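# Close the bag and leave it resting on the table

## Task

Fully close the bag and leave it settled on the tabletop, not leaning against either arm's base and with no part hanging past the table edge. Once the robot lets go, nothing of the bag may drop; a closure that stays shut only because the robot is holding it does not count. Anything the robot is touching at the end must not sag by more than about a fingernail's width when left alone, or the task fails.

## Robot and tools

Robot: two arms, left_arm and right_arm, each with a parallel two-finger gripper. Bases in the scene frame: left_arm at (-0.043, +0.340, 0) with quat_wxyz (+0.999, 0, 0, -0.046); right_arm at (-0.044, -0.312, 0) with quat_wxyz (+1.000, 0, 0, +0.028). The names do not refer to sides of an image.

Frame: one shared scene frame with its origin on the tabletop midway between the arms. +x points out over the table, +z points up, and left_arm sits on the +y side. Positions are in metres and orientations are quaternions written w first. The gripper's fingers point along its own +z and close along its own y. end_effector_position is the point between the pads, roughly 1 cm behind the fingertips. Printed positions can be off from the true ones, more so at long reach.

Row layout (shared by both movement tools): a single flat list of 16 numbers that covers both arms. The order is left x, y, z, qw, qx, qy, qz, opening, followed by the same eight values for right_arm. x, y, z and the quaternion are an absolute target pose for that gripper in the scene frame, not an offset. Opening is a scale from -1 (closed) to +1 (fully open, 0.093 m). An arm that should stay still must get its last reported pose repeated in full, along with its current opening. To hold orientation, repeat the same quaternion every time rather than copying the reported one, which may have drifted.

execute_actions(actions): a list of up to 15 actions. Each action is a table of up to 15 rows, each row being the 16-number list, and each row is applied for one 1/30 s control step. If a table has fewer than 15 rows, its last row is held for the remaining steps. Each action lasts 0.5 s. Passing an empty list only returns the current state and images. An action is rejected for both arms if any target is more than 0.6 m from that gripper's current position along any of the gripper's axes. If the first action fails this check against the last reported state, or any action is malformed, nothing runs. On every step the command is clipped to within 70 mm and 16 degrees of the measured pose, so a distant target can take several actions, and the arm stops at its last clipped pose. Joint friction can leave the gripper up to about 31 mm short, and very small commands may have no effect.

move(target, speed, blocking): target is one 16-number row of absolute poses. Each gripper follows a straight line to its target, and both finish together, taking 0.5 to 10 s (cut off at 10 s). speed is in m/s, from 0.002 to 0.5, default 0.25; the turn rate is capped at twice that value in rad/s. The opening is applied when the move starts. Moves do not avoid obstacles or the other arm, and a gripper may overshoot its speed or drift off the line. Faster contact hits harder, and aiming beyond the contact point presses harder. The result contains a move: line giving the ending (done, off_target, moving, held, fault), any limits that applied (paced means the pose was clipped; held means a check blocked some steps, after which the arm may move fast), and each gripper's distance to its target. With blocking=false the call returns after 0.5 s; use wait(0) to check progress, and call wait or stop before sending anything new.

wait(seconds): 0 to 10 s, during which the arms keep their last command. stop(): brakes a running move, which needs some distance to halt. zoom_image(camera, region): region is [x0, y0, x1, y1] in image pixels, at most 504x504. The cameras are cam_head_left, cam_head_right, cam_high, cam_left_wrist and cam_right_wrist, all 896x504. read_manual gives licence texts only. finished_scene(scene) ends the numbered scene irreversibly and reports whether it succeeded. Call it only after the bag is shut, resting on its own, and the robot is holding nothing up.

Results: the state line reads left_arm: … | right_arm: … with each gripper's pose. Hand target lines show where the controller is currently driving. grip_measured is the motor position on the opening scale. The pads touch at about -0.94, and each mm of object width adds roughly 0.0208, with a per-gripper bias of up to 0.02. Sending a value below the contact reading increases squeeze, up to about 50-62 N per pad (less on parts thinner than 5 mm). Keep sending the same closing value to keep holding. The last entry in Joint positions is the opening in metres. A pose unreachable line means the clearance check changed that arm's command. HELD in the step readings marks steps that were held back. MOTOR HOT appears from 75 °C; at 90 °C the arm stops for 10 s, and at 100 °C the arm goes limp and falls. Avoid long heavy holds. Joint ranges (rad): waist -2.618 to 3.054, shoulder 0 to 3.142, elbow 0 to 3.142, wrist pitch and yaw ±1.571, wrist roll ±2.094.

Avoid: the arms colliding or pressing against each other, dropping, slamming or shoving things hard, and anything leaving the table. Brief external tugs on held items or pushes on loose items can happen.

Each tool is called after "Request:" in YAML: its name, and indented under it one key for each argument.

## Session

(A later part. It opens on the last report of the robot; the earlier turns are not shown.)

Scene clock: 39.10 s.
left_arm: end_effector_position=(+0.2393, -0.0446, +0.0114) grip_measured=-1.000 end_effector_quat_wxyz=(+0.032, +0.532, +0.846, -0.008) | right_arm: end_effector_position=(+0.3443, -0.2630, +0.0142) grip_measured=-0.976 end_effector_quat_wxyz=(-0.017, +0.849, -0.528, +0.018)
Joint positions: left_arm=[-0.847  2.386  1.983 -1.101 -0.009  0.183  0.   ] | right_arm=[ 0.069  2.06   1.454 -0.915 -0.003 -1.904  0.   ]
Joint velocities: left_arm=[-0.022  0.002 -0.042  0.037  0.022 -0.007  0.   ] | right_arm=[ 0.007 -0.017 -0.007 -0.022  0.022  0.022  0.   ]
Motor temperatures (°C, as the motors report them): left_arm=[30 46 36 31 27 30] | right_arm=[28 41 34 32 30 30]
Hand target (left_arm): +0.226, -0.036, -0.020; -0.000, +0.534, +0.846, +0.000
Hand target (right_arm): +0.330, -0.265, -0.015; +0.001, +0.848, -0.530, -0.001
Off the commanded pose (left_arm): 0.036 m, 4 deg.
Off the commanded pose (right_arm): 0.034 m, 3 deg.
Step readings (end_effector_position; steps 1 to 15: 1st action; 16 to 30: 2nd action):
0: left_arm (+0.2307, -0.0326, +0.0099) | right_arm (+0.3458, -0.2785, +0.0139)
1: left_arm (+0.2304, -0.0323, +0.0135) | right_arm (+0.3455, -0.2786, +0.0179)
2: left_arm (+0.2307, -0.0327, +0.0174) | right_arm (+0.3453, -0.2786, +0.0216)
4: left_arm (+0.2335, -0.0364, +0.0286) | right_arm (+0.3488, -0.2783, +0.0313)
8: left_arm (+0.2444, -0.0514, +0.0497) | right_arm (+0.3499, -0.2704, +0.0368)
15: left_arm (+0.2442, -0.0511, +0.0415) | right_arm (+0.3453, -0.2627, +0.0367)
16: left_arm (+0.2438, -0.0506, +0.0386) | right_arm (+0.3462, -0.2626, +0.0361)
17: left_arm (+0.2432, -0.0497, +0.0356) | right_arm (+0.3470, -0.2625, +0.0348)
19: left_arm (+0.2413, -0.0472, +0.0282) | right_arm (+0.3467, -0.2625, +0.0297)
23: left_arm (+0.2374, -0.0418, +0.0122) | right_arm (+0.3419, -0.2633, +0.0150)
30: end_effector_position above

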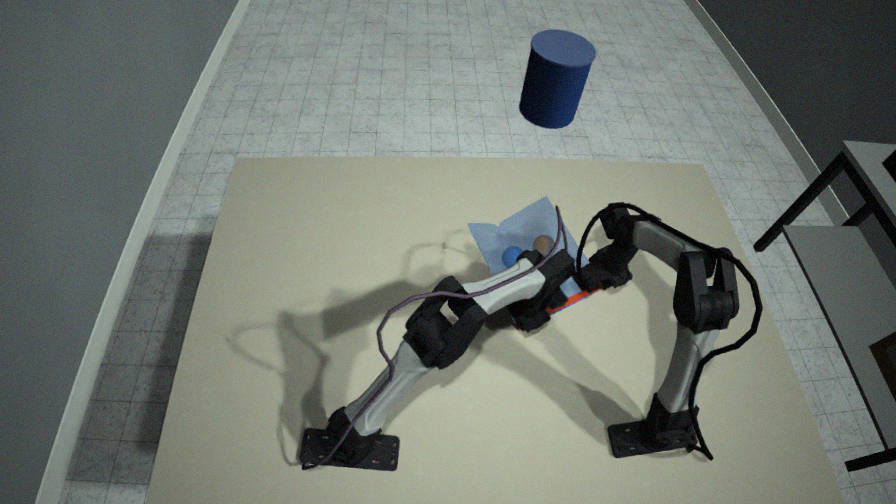

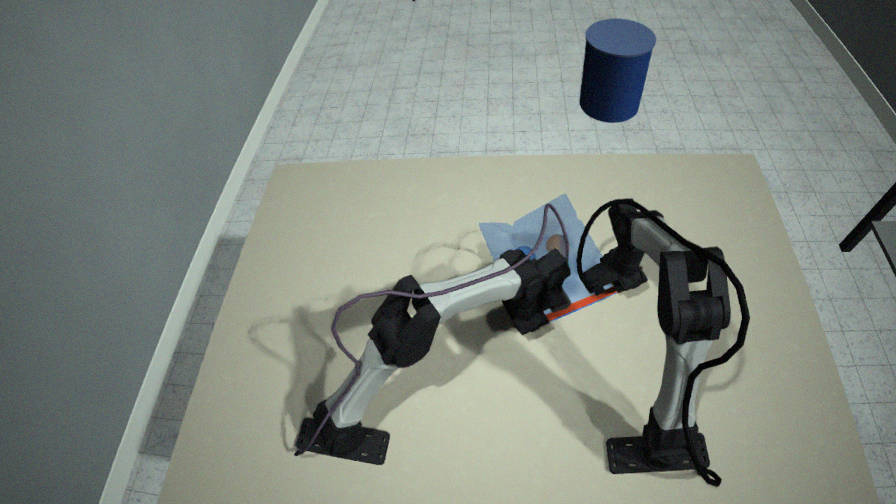

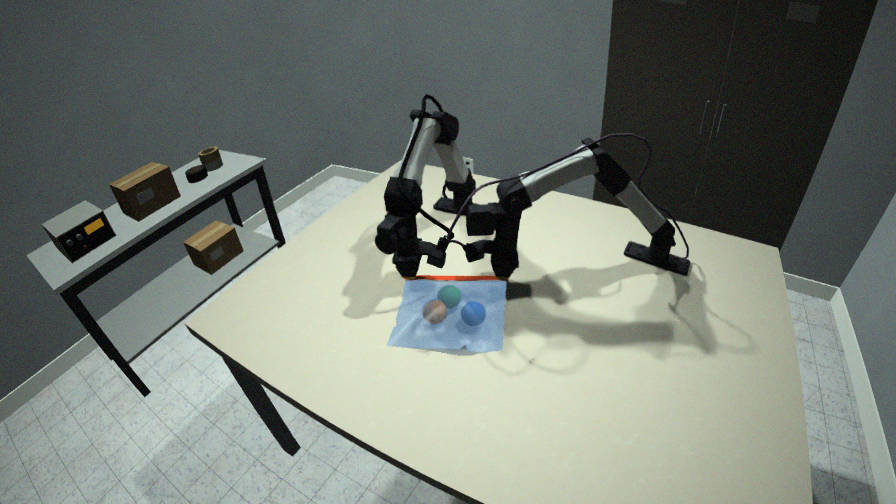

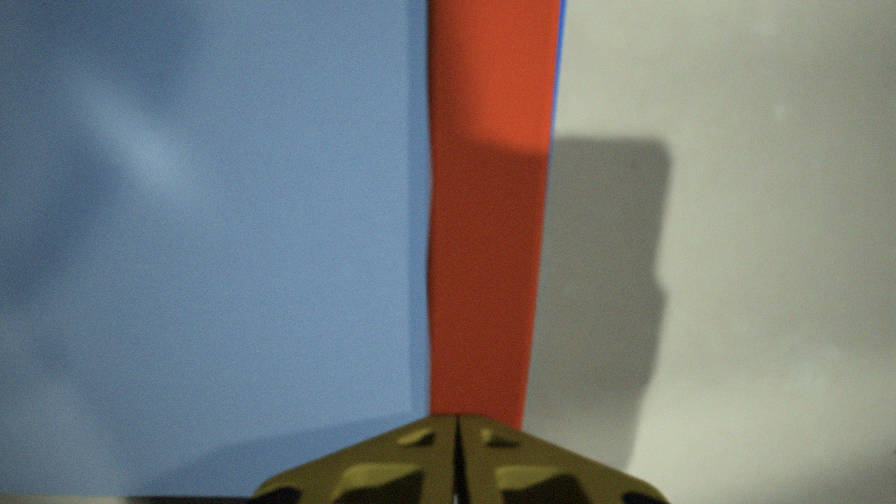

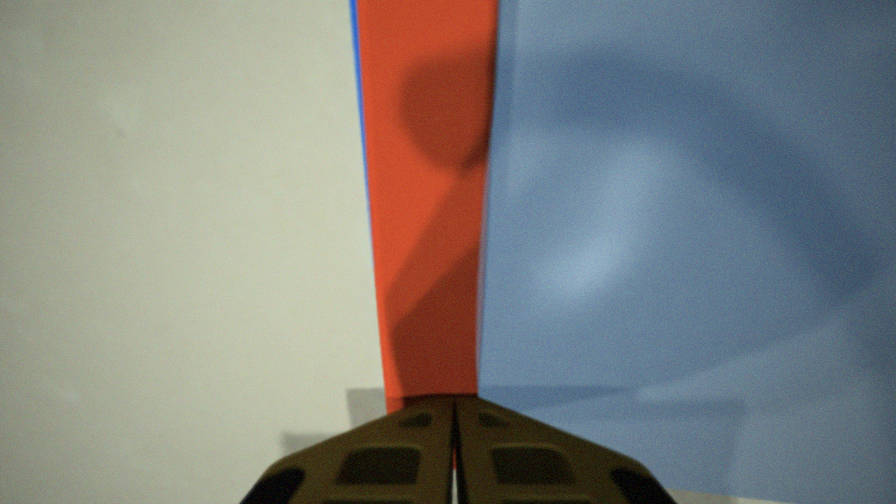

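Request:
execute_actions:
  actions:
    - [[0.2385,-0.0435,0.025,0,0.5336,0.8457,0,-1,0.3443,-0.263,0.034,0,-0.8489,0.5285,0,-1],[0.237,-0.041,0.032,0,0.5336,0.8457,0,-1,0.3435,-0.2625,0.04,0,-0.8489,0.5285,0,-1],[0.235,-0.038,0.038,0,0.5336,0.8457,0,-1,0.3348,-0.2543,0.04,0,-0.8489,0.5285,0,-1],[0.232,-0.034,0.044,0,0.5336,0.8457,0,-1,0.3348,-0.2543,0.038,0,-0.8489,0.5285,0,-1],[0.229,-0.03,0.048,0,0.5336,0.8457,0,-1,0.3348,-0.2543,0.036,0,-0.8489,0.5285,0,-1],[0.226,-0.026,0.052,0,0.5336,0.8457,0,-1,0.3348,-0.2543,0.034,0,-0.8489,0.5285,0,-1],[0.222,-0.021,0.055,0,0.5336,0.8457,0,-1,0.3348,-0.2543,0.026,0,-0.8489,0.5285,0,-1],[0.218,-0.016,0.058,0,0.5336,0.8457,0,-1,0.3348,-0.2543,0.0185,0,-0.8489,0.5285,0,-1],[0.214,-0.011,0.06,0,0.5336,0.8457,0,-1,0.3348,-0.2543,0.0135,0,-0.8489,0.5285,0,-1],[0.21,-0.005,0.062,0,0.5336,0.8457,0,-1,0.3348,-0.2543,0.0085,0,-0.8489,0.5285,0,-1],[0.206,0.001,0.064,0,0.5336,0.8457,0,-1,0.3338,-0.2545,0.0035,0,-0.8489,0.5285,0,-1],[0.202,0.007,0.066,0,0.5336,0.8457,0,-1,0.3328,-0.2546,-0.0015,0,-0.8489,0.5285,0,-1],[0.198,0.013,0.068,0,0.5336,0.8457,0,-1,0.3299,-0.2551,-0.0065,0,-0.8489,0.5285,0,-1],[0.194,0.018,0.07,0,0.5336,0.8457,0,-1,0.3259,-0.2557,-0.0115,0,-0.8489,0.5285,0,-1],[0.19,0.023,0.07,0,0.5336,0.8457,0,-1,0.3219,-0.2563,-0.0175,0,-0.8489,0.5285,0,-1]]

Request:
wait:
  seconds: 0.4

Scene clock: 44.40 s.
left_arm: end_effector_position=(+0.2036, +0.0043, +0.0793) grip_measured=-1.000 end_effector_quat_wxyz=(+0.017, +0.532, +0.846, -0.002) | right_arm: end_effector_position=(+0.3358, -0.2561, +0.0148) grip_measured=-0.976 end_effector_quat_wxyz=(-0.012, +0.849, -0.528, +0.013)
Joint positions: left_arm=[-0.847  2.116  1.806 -1.228 -0.009  0.183  0.   ] | right_arm=[ 0.089  2.045  1.434 -0.925 -0.002 -1.884  0.   ]
Joint velocities: left_arm=[-0.012 -0.857 -1.14   0.037 -0.007 -0.007  0.   ] | right_arm=[ 0.002 -0.237 -0.359  0.637 -0.022  0.022  0.   ]
Motor temperatures (°C, as the motors report them): left_arm=[30 47 36 31 27 30] | right_arm=[28 42 34 32 30 30]
Hand target (left_arm): +0.191, +0.022, +0.070; -0.005, +0.534, +0.846, +0.002
Hand target (right_arm): +0.320, -0.257, -0.015; +0.002, +0.849, -0.529, -0.003
Off the commanded pose (left_arm): 0.025 m, 2 deg.
Off the commanded pose (right_arm): 0.035 m, 2 deg.
Step readings (end_effector_position):
0: left_arm (+0.2395, -0.0448, +0.0109) | right_arm (+0.3443, -0.2630, +0.0142)
1: left_arm (+0.2394, -0.0447, +0.0142) | right_arm (+0.3440, -0.2630, +0.0183)
2: left_arm (+0.2400, -0.0455, +0.0175) | right_arm (+0.3443, -0.2630, +0.0221)
4: left_arm (+0.2409, -0.0467, +0.0267) | right_arm (+0.3456, -0.2613, +0.0291)
8: left_arm (+0.2348, -0.0384, +0.0490) | right_arm (+0.3411, -0.2560, +0.0303)
15: end_effector_position above

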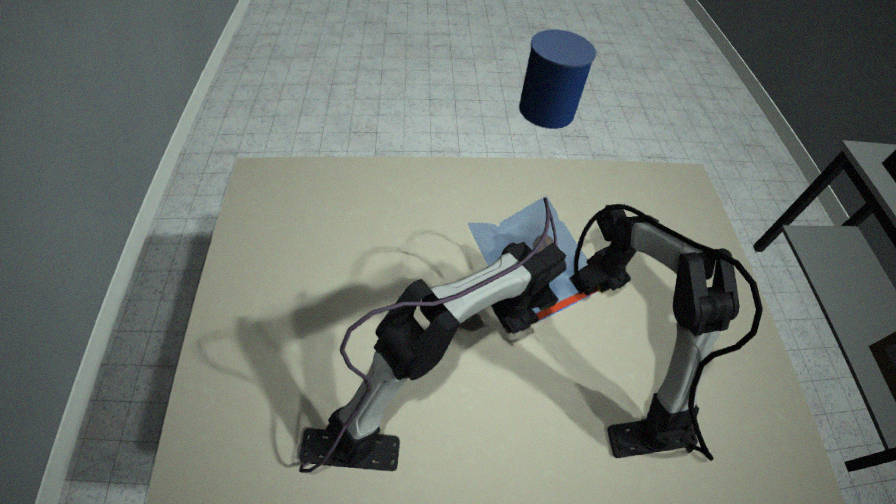

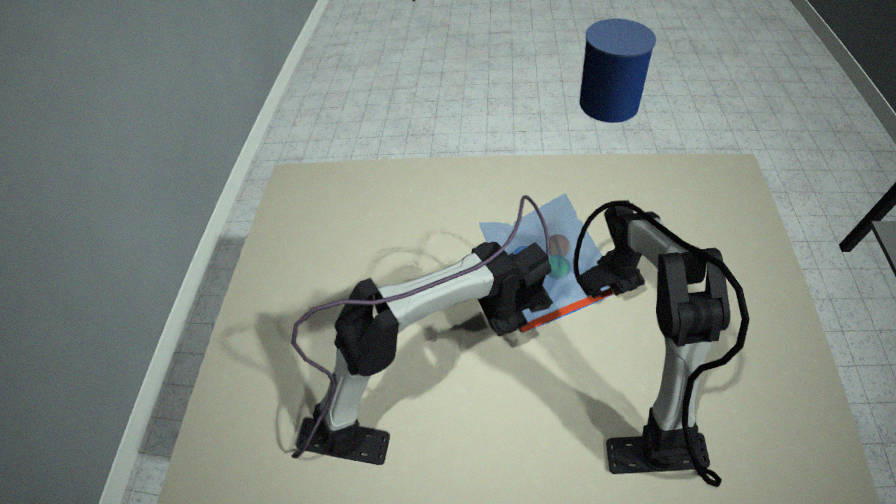

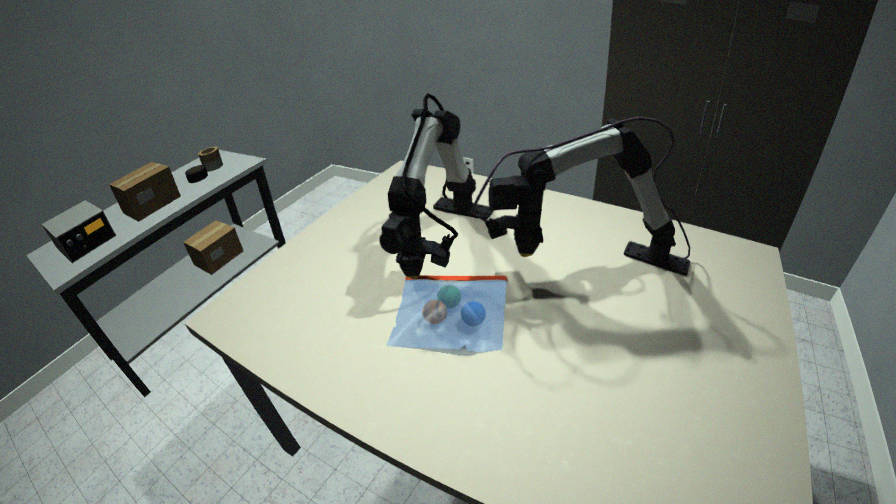

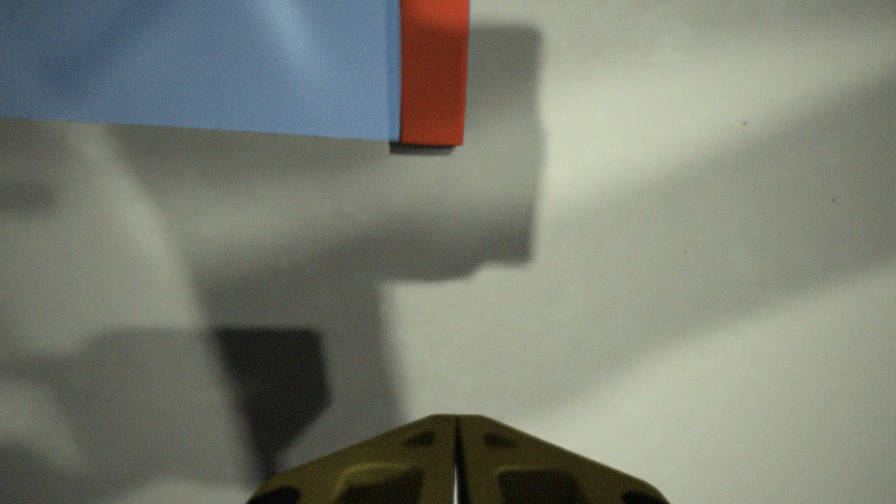

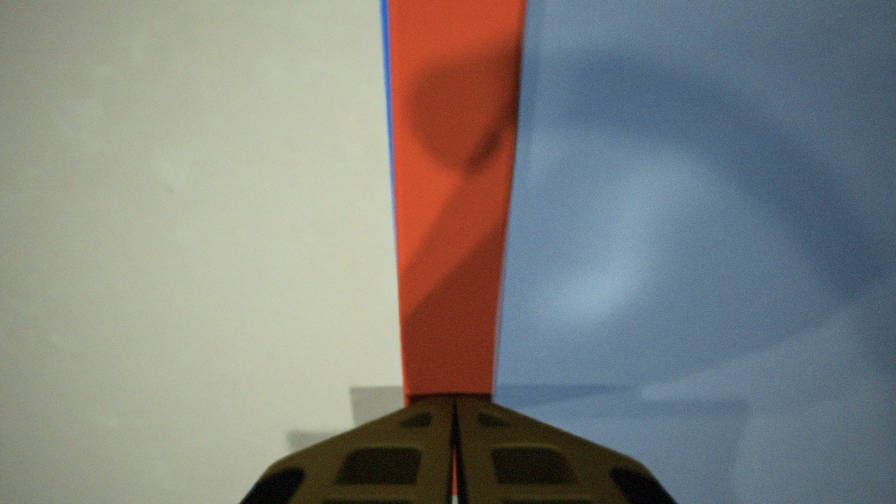

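Scene clock: 44.80 s.
left_arm: end_effector_position=(+0.1940, +0.0175, +0.0801) grip_measured=-1.000 end_effector_quat_wxyz=(+0.007, +0.532, +0.847, +0.002) | right_arm: end_effector_position=(+0.3366, -0.2560, +0.0139) grip_measured=-0.976 end_effector_quat_wxyz=(-0.018, +0.849, -0.528, +0.020)
Joint positions: left_arm=[-0.847  2.068  1.737 -1.227 -0.009  0.183  0.   ] | right_arm=[ 0.089  2.033  1.411 -0.895 -0.002 -1.883  0.   ]
Joint velocities: left_arm=[ 0.012 -0.012 -0.002 -0.022 -0.007  0.081  0.   ] | right_arm=[-0.002 -0.007 -0.012  0.007 -0.037  0.022  0.   ]
Motor temperatures (°C, as the motors report them): left_arm=[30 48 36 31 27 30] | right_arm=[28 42 34 32 30 30]
Hand target (left_arm): +0.191, +0.022, +0.070; -0.005, +0.534, +0.846, +0.002
Hand target (right_arm): +0.320, -0.257, -0.015; +0.002, +0.849, -0.529, -0.003
Off the commanded pose (left_arm): 0.012 m, 1 deg.
Off the commanded pose (right_arm): 0.035 m, 3 deg.
wait: 0.40 s; at rest by 0.33 s

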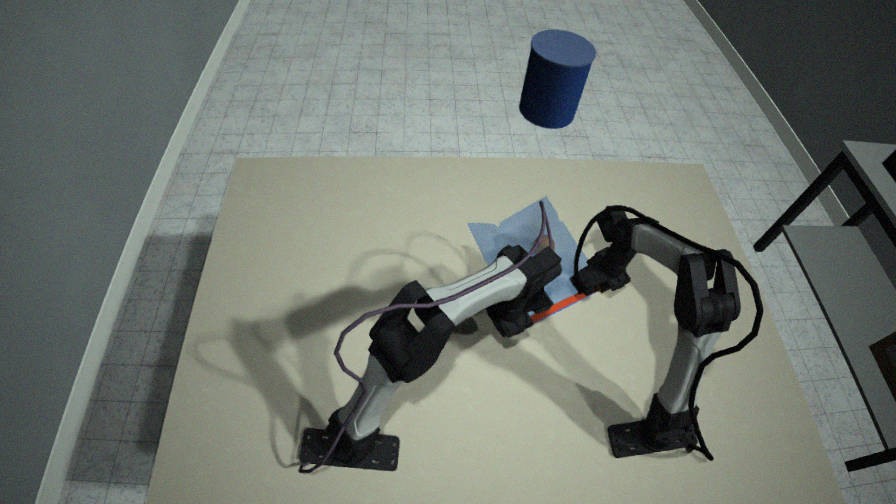

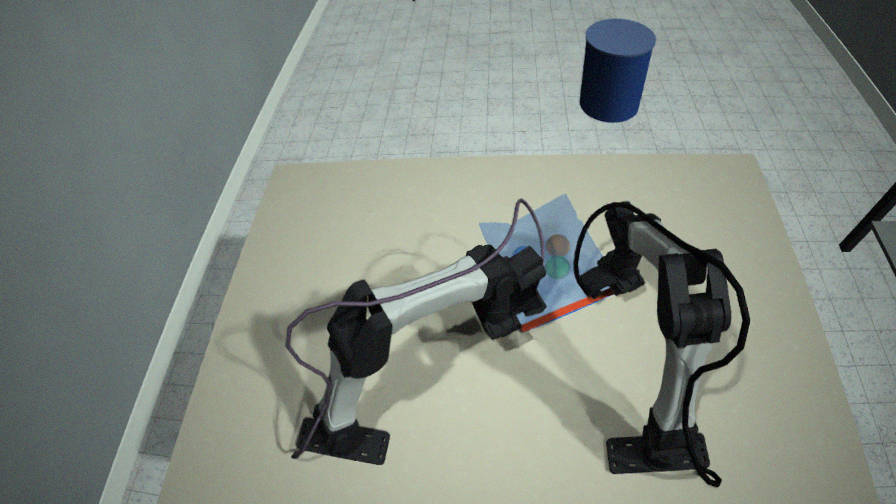

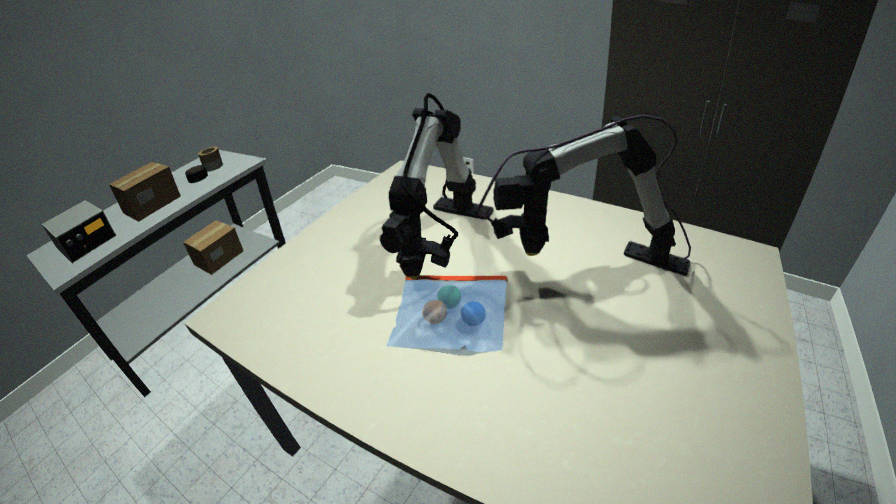

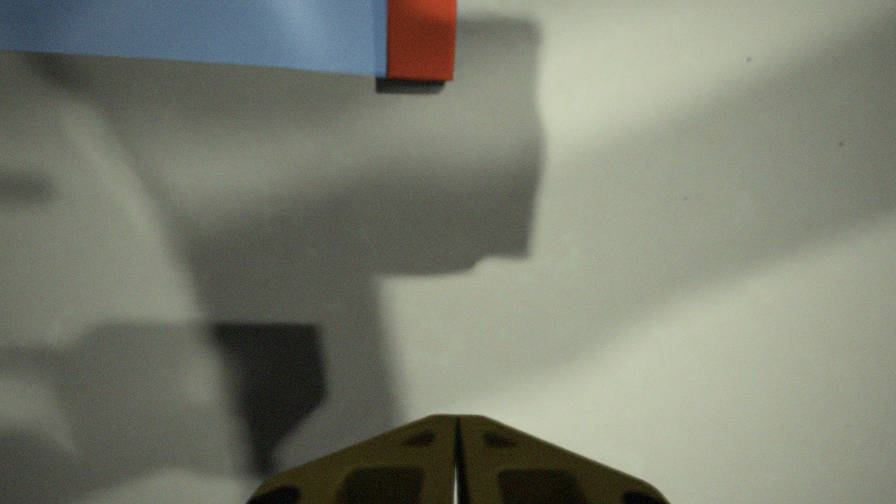

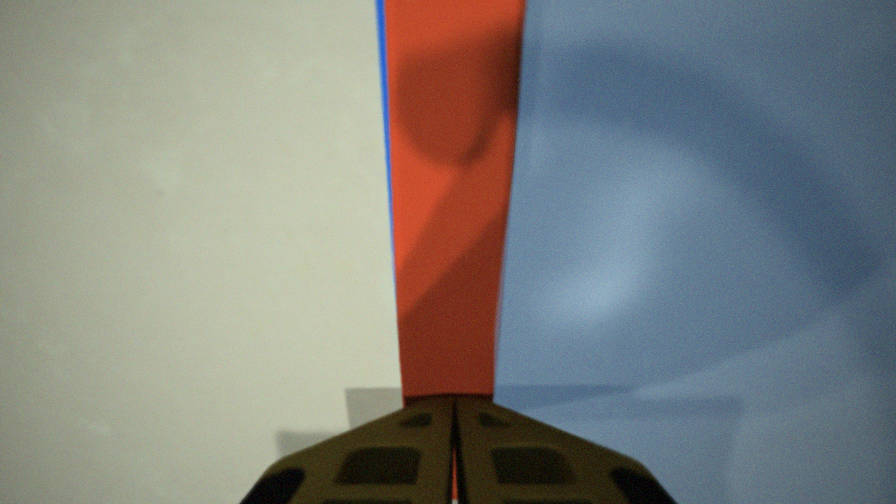

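Request:
execute_actions:
  actions:
    - [[0.188,0.027,0.074,0,0.5336,0.8457,0,-1,0.3366,-0.256,0.034,0,-0.8489,0.5285,0,-1],[0.185,0.032,0.076,0,0.5336,0.8457,0,-1,0.336,-0.2555,0.04,0,-0.8489,0.5285,0,-1],[0.182,0.038,0.078,0,0.5336,0.8457,0,-1,0.3263,-0.2405,0.04,0,-0.8489,0.5285,0,-1],[0.179,0.044,0.08,0,0.5336,0.8457,0,-1,0.3263,-0.2405,0.038,0,-0.8489,0.5285,0,-1],[0.176,0.05,0.082,0,0.5336,0.8457,0,-1,0.3263,-0.2405,0.036,0,-0.8489,0.5285,0,-1],[0.173,0.056,0.084,0,0.5336,0.8457,0,-1,0.3263,-0.2405,0.034,0,-0.8489,0.5285,0,-1],[0.17,0.062,0.086,0,0.5336,0.8457,0,-1,0.3263,-0.2405,0.026,0,-0.8489,0.5285,0,-1],[0.167,0.068,0.088,0,0.5336,0.8457,0,-1,0.3263,-0.2405,0.0185,0,-0.8489,0.5285,0,-1],[0.164,0.074,0.09,0,0.5336,0.8457,0,-1,0.3263,-0.2405,0.0135,0,-0.8489,0.5285,0,-1],[0.161,0.08,0.092,0,0.5336,0.8457,0,-1,0.3263,-0.2405,0.0085,0,-0.8489,0.5285,0,-1],[0.158,0.086,0.094,0,0.5336,0.8457,0,-1,0.3253,-0.2407,0.0035,0,-0.8489,0.5285,0,-1],[0.156,0.09,0.095,0,0.5336,0.8457,0,-1,0.3243,-0.2409,-0.0015,0,-0.8489,0.5285,0,-1],[0.155,0.092,0.095,0,0.5336,0.8457,0,-1,0.3214,-0.2414,-0.0065,0,-0.8489,0.5285,0,-1],[0.155,0.092,0.095,0,0.5336,0.8457,0,-1,0.3175,-0.2422,-0.0115,0,-0.8489,0.5285,0,-1],[0.155,0.092,0.095,0,0.5336,0.8457,0,-1,0.3135,-0.2429,-0.0175,0,-0.8489,0.5285,0,-1]]

Scene clock: 48.20 s.
left_arm: end_effector_position=(+0.1594, +0.0839, +0.1042) grip_measured=-1.000 end_effector_quat_wxyz=(+0.014, +0.530, +0.848, -0.000) | right_arm: end_effector_position=(+0.3263, -0.2411, +0.0144) grip_measured=-0.976 end_effector_quat_wxyz=(-0.011, +0.851, -0.525, +0.012)
Joint positions: left_arm=[-0.812  1.759  1.414 -1.2   -0.008  0.213  0.   ] | right_arm=[ 0.133  2.022  1.399 -0.914 -0.    -1.846  0.   ]
Joint velocities: left_arm=[ 0.037 -0.266 -0.144 -0.007  0.007  0.022  0.   ] | right_arm=[-0.022 -0.349 -0.305  0.637 -0.007 -0.022  0.   ]
Motor temperatures (°C, as the motors report them): left_arm=[30 48 36 30 27 30] | right_arm=[28 42 33 32 30 30]
Hand target (left_arm): +0.155, +0.092, +0.096; -0.001, +0.534, +0.846, -0.000
Hand target (right_arm): +0.311, -0.244, -0.015; +0.002, +0.849, -0.529, -0.003
Off the commanded pose (left_arm): 0.013 m, 2 deg.
Off the commanded pose (right_arm): 0.034 m, 2 deg.
Step readings (end_effector_position):
0: left_arm (+0.1943, +0.0170, +0.0801) | right_arm (+0.3366, -0.2560, +0.0139)
1: left_arm (+0.1941, +0.0173, +0.0798) | right_arm (+0.3367, -0.2560, +0.0182)
2: left_arm (+0.1930, +0.0188, +0.0793) | right_arm (+0.3372, -0.2559, +0.0222)
4: left_arm (+0.1869, +0.0271, +0.0790) | right_arm (+0.3387, -0.2523, +0.0296)
8: left_arm (+0.1729, +0.0509, +0.0858) | right_arm (+0.3330, -0.2414, +0.0308)
15: end_effector_position above

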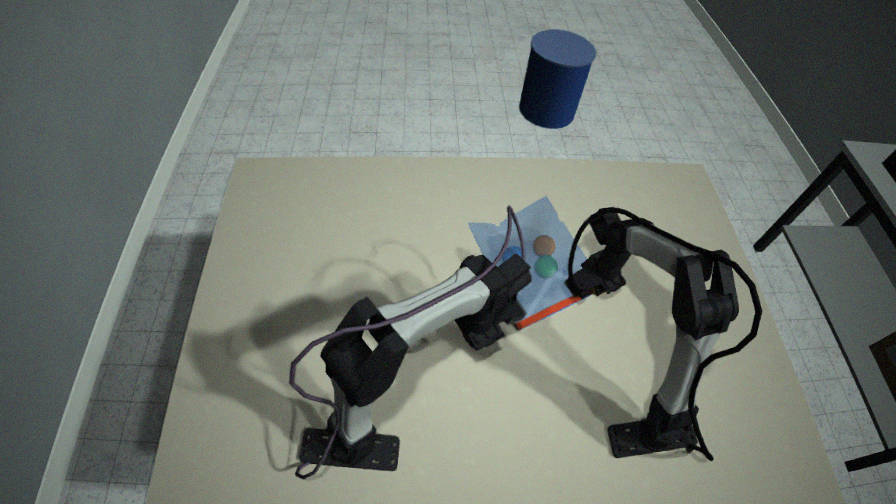

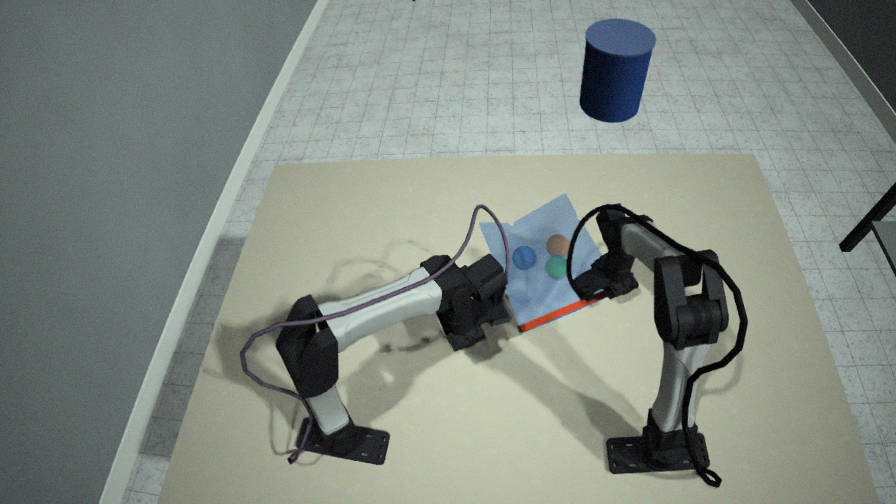

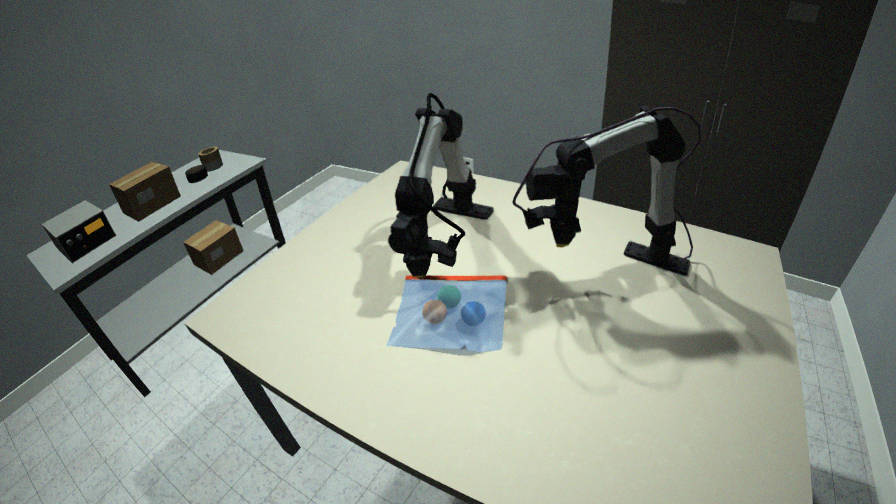

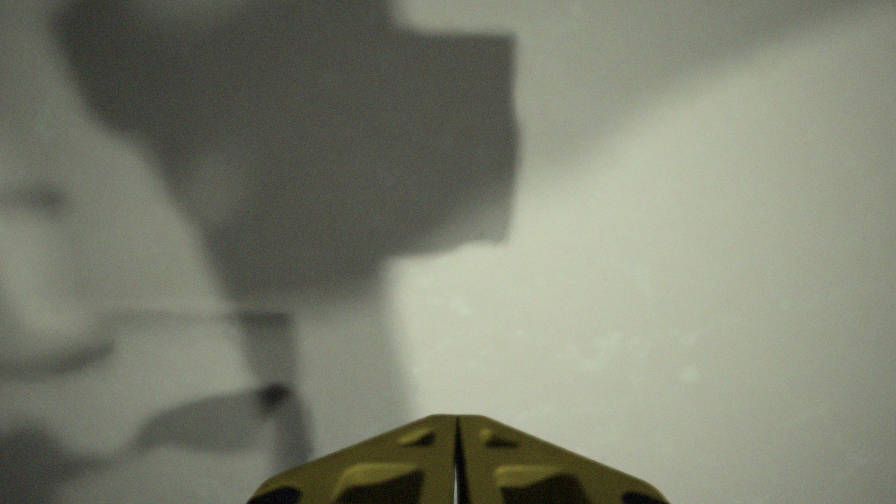

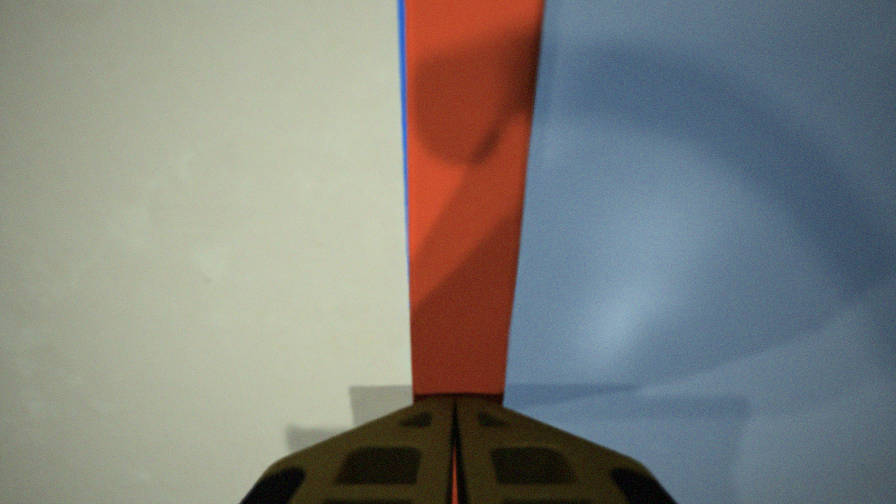

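Request:
execute_actions:
  actions:
    - [[0.152,0.098,0.098,0,0.5336,0.8457,0,-1,0.327,-0.241,0.034,0,-0.8471,0.5314,0,-1],[0.149,0.105,0.099,0,0.5336,0.8457,0,-1,0.3265,-0.2405,0.04,0,-0.8471,0.5314,0,-1],[0.146,0.112,0.1,0,0.5336,0.8457,0,-1,0.3191,-0.226,0.04,0,-0.8471,0.5314,0,-1],[0.143,0.119,0.101,0,0.5336,0.8457,0,-1,0.3191,-0.226,0.038,0,-0.8471,0.5314,0,-1],[0.14,0.126,0.102,0,0.5336,0.8457,0,-1,0.3191,-0.226,0.036,0,-0.8471,0.5314,0,-1],[0.137,0.133,0.103,0,0.5336,0.8457,0,-1,0.3191,-0.226,0.034,0,-0.8471,0.5314,0,-1],[0.134,0.14,0.104,0,0.5336,0.8457,0,-1,0.3191,-0.226,0.026,0,-0.8471,0.5314,0,-1],[0.131,0.147,0.105,0,0.5336,0.8457,0,-1,0.3191,-0.226,0.0185,0,-0.8471,0.5314,0,-1],[0.128,0.154,0.106,0,0.5336,0.8457,0,-1,0.3191,-0.226,0.0135,0,-0.8471,0.5314,0,-1],[0.125,0.161,0.107,0,0.5336,0.8457,0,-1,0.3191,-0.226,0.0085,0,-0.8471,0.5314,0,-1],[0.122,0.167,0.108,0,0.5336,0.8457,0,-1,0.3181,-0.2262,0.0035,0,-0.8471,0.5314,0,-1],[0.12,0.172,0.109,0,0.5336,0.8457,0,-1,0.3172,-0.2265,-0.0015,0,-0.8471,0.5314,0,-1],[0.119,0.175,0.11,0,0.5336,0.8457,0,-1,0.3142,-0.2272,-0.0065,0,-0.8471,0.5314,0,-1],[0.119,0.175,0.11,0,0.5336,0.8457,0,-1,0.3103,-0.2281,-0.0115,0,-0.8471,0.5314,0,-1],[0.119,0.175,0.11,0,0.5336,0.8457,0,-1,0.3065,-0.229,-0.0175,0,-0.8471,0.5314,0,-1]]

Scene clock: 52.57 s.
left_arm: end_effector_position=(+0.1271, +0.1634, +0.1172) grip_measured=-1.000 end_effector_quat_wxyz=(+0.020, +0.525, +0.851, -0.002) | right_arm: end_effector_position=(+0.3197, -0.2270, +0.0143) grip_measured=-0.976 end_effector_quat_wxyz=(-0.012, +0.849, -0.528, +0.013)
Joint positions: left_arm=[-0.714  1.434  1.132 -1.23  -0.006  0.3    0.   ] | right_arm=[ 0.175  2.008  1.377 -0.904  0.001 -1.797  0.   ]
Joint velocities: left_arm=[ 0.11  -0.276 -0.105 -0.256  0.037  0.139  0.   ] | right_arm=[-0.022 -0.379 -0.281  0.711  0.066  0.081  0.   ]
Motor temperatures (°C, as the motors report them): left_arm=[30 48 36 30 27 30] | right_arm=[28 42 33 32 30 30]
Hand target (left_arm): +0.118, +0.174, +0.110; -0.002, +0.534, +0.846, -0.001
Hand target (right_arm): +0.304, -0.230, -0.015; +0.002, +0.847, -0.532, -0.002
Off the commanded pose (left_arm): 0.016 m, 3 deg.
Off the commanded pose (right_arm): 0.035 m, 2 deg.
Step readings (end_effector_position):
0: left_arm (+0.1584, +0.0859, +0.1041) | right_arm (+0.3277, -0.2409, +0.0138)
1: left_arm (+0.1582, +0.0861, +0.1040) | right_arm (+0.3277, -0.2409, +0.0180)
2: left_arm (+0.1573, +0.0875, +0.1035) | right_arm (+0.3281, -0.2408, +0.0220)
4: left_arm (+0.1527, +0.0967, +0.1026) | right_arm (+0.3301, -0.2371, +0.0298)
8: left_arm (+0.1418, +0.1242, +0.1058) | right_arm (+0.3261, -0.2267, +0.0316)
15: end_effector_position above

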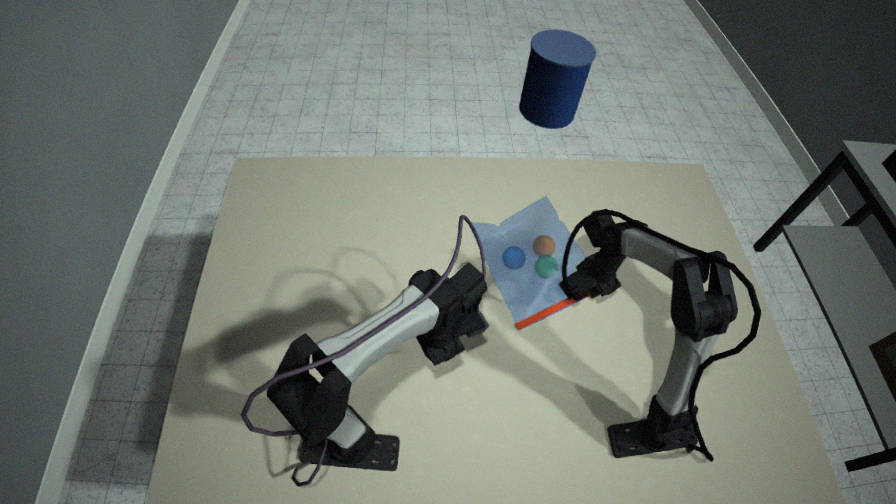

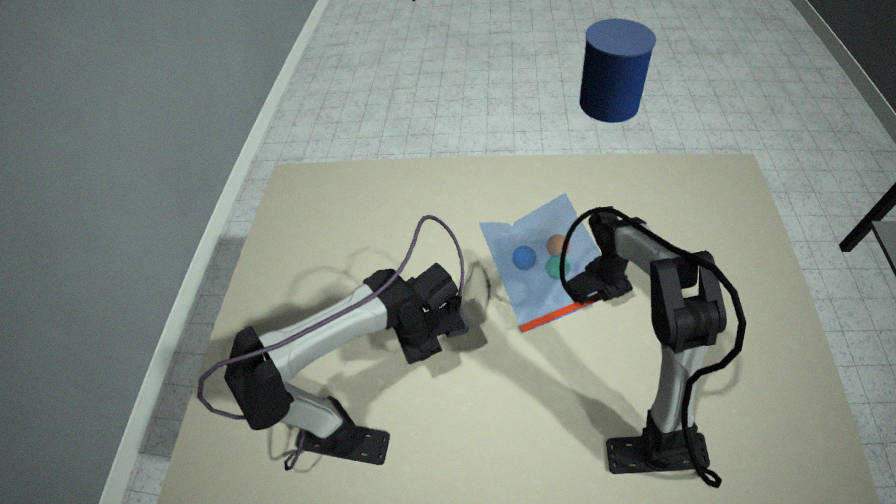

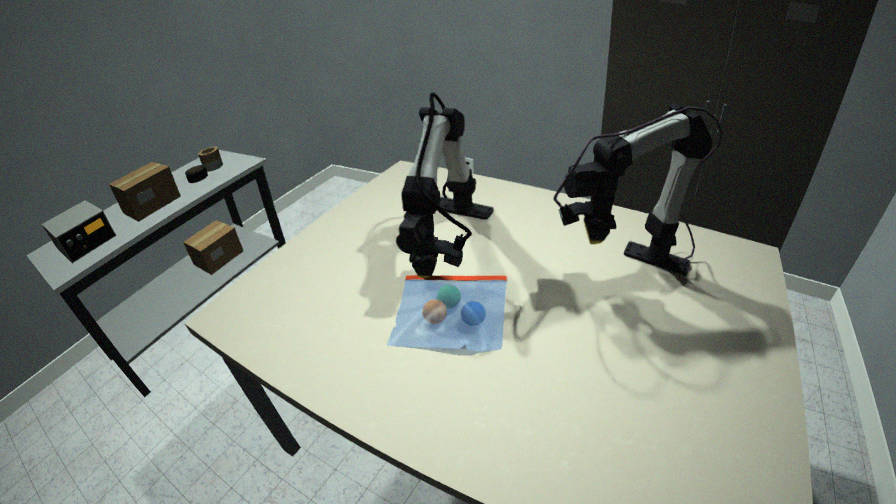

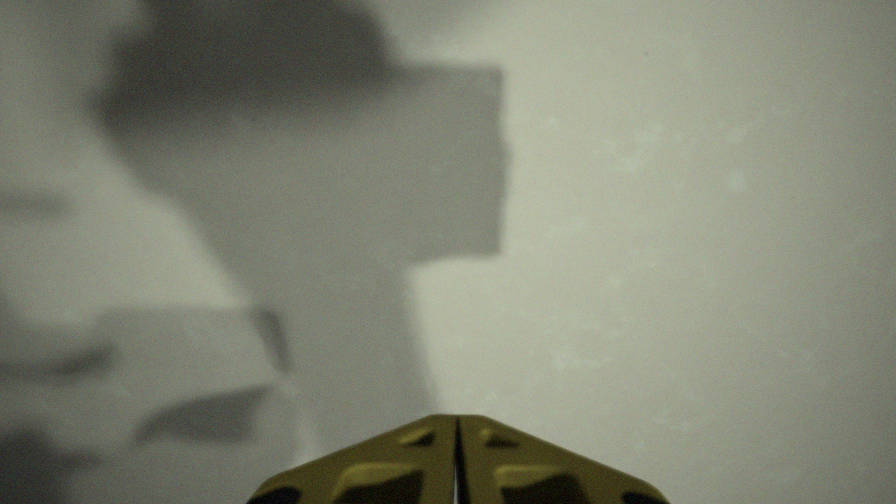

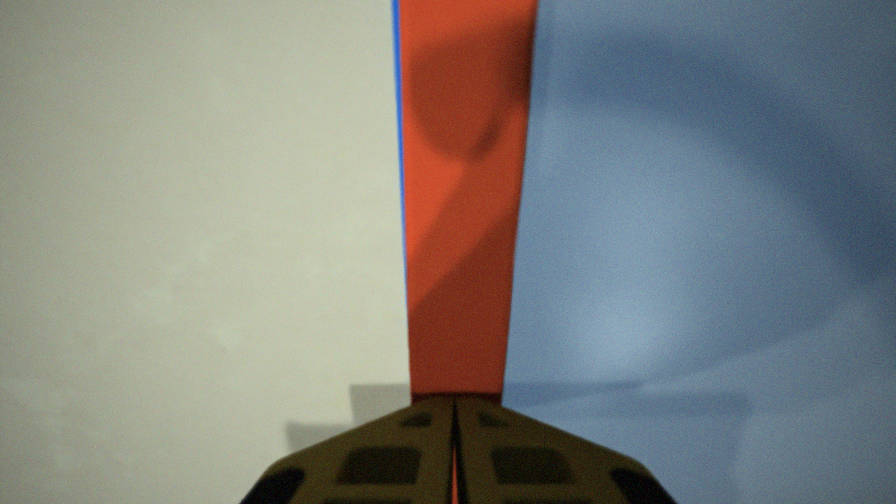

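Request:
execute_actions:
  actions:
    - [[0.119,0.175,0.11,0,0.5336,0.8457,0,-1,0.3205,-0.2268,0.034,0,-0.8471,0.5314,0,-1],[0.119,0.175,0.11,0,0.5336,0.8457,0,-1,0.32,-0.2263,0.04,0,-0.8471,0.5314,0,-1],[0.119,0.175,0.11,0,0.5336,0.8457,0,-1,0.3121,-0.2116,0.04,0,-0.8471,0.5314,0,-1],[0.119,0.175,0.11,0,0.5336,0.8457,0,-1,0.3121,-0.2116,0.038,0,-0.8471,0.5314,0,-1],[0.119,0.175,0.11,0,0.5336,0.8457,0,-1,0.3121,-0.2116,0.036,0,-0.8471,0.5314,0,-1],[0.119,0.175,0.11,0,0.5336,0.8457,0,-1,0.3121,-0.2116,0.034,0,-0.8471,0.5314,0,-1],[0.119,0.175,0.11,0,0.5336,0.8457,0,-1,0.3121,-0.2116,0.026,0,-0.8471,0.5314,0,-1],[0.119,0.175,0.11,0,0.5336,0.8457,0,-1,0.3121,-0.2116,0.0185,0,-0.8471,0.5314,0,-1],[0.119,0.175,0.11,0,0.5336,0.8457,0,-1,0.3121,-0.2116,0.0135,0,-0.8471,0.5314,0,-1],[0.119,0.175,0.11,0,0.5336,0.8457,0,-1,0.3121,-0.2116,0.0085,0,-0.8471,0.5314,0,-1],[0.119,0.175,0.11,0,0.5336,0.8457,0,-1,0.3111,-0.2119,0.0035,0,-0.8471,0.5314,0,-1],[0.119,0.175,0.11,0,0.5336,0.8457,0,-1,0.3102,-0.2121,-0.0015,0,-0.8471,0.5314,0,-1],[0.119,0.175,0.11,0,0.5336,0.8457,0,-1,0.3073,-0.213,-0.0065,0,-0.8471,0.5314,0,-1],[0.119,0.175,0.11,0,0.5336,0.8457,0,-1,0.303,-0.2142,-0.0115,0,-0.8471,0.5314,0,-1],[0.119,0.175,0.11,0,0.5336,0.8457,0,-1,0.2981,-0.2155,-0.0175,0,-0.8471,0.5314,0,-1]]

Scene clock: 54.87 s.
left_arm: end_effector_position=(+0.1262, +0.1656, +0.1187) grip_measured=-1.000 end_effector_quat_wxyz=(+0.020, +0.535, +0.845, -0.002) | right_arm: end_effector_position=(+0.3125, -0.2127, +0.0141) grip_measured=-0.976 end_effector_quat_wxyz=(-0.012, +0.849, -0.528, +0.013)
Joint positions: left_arm=[-0.71   1.425  1.13  -1.236 -0.006  0.326  0.   ] | right_arm=[ 0.217  1.997  1.359 -0.898  0.003 -1.755  0.   ]
Joint velocities: left_arm=[-0.017 -0.017 -0.012  0.081  0.022 -0.081  0.   ] | right_arm=[-0.022 -0.442 -0.339  0.637 -0.081  0.081  0.   ]
Motor temperatures (°C, as the motors report them): left_arm=[30 47 36 30 27 30] | right_arm=[28 42 33 32 30 30]
Hand target (left_arm): +0.119, +0.175, +0.111; -0.000, +0.534, +0.846, -0.000
Hand target (right_arm): +0.296, -0.216, -0.015; +0.003, +0.847, -0.531, -0.003
Off the commanded pose (left_arm): 0.015 m, 2 deg.
Off the commanded pose (right_arm): 0.035 m, 2 deg.
Step readings (end_effector_position):
0: left_arm (+0.1262, +0.1656, +0.1187) | right_arm (+0.3216, -0.2265, +0.0138)
1: left_arm (+0.1262, +0.1656, +0.1187) | right_arm (+0.3216, -0.2265, +0.0180)
2: left_arm (+0.1262, +0.1656, +0.1187) | right_arm (+0.3220, -0.2265, +0.0221)
4: left_arm (+0.1262, +0.1656, +0.1187) | right_arm (+0.3236, -0.2226, +0.0299)
8: left_arm (+0.1262, +0.1656, +0.1187) | right_arm (+0.3194, -0.2121, +0.0320)
15: end_effector_position above

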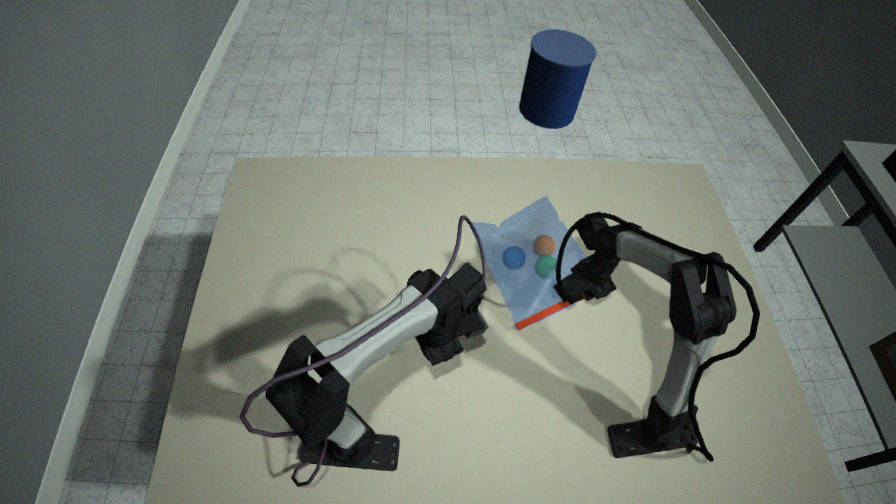

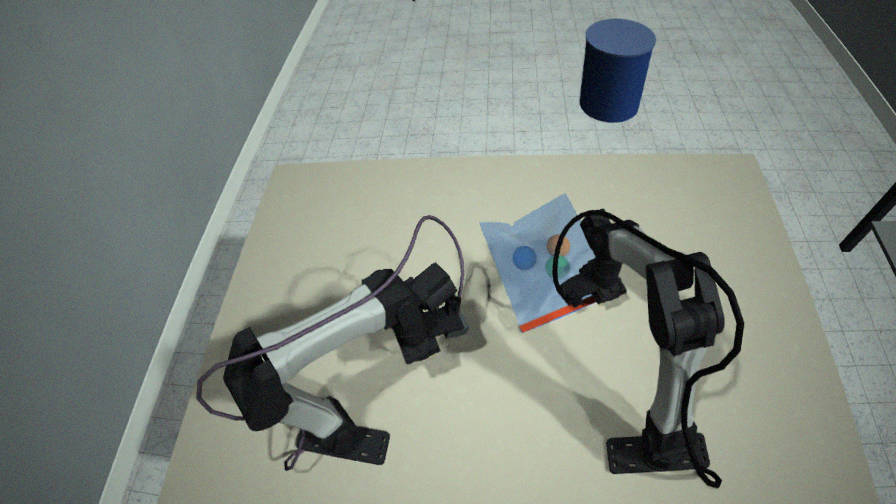

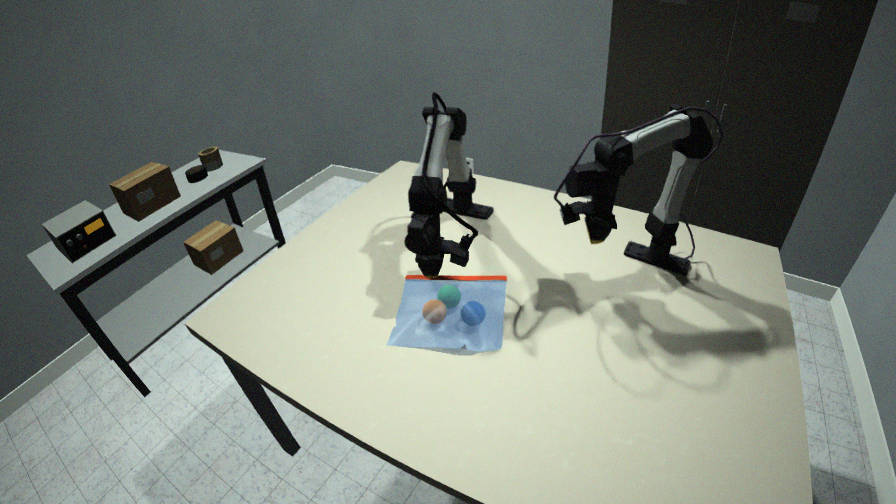

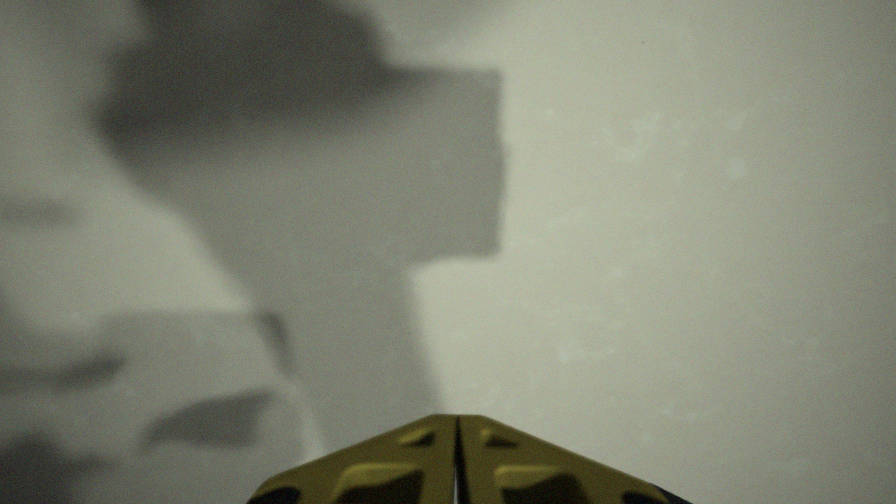

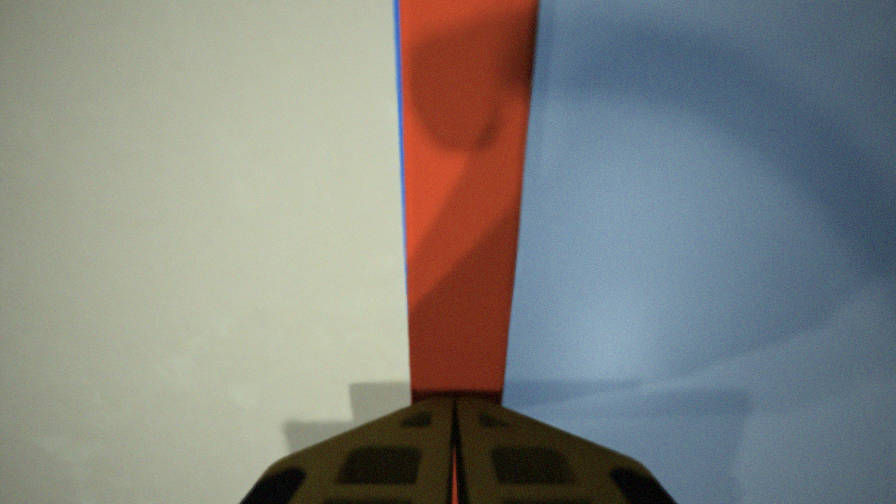

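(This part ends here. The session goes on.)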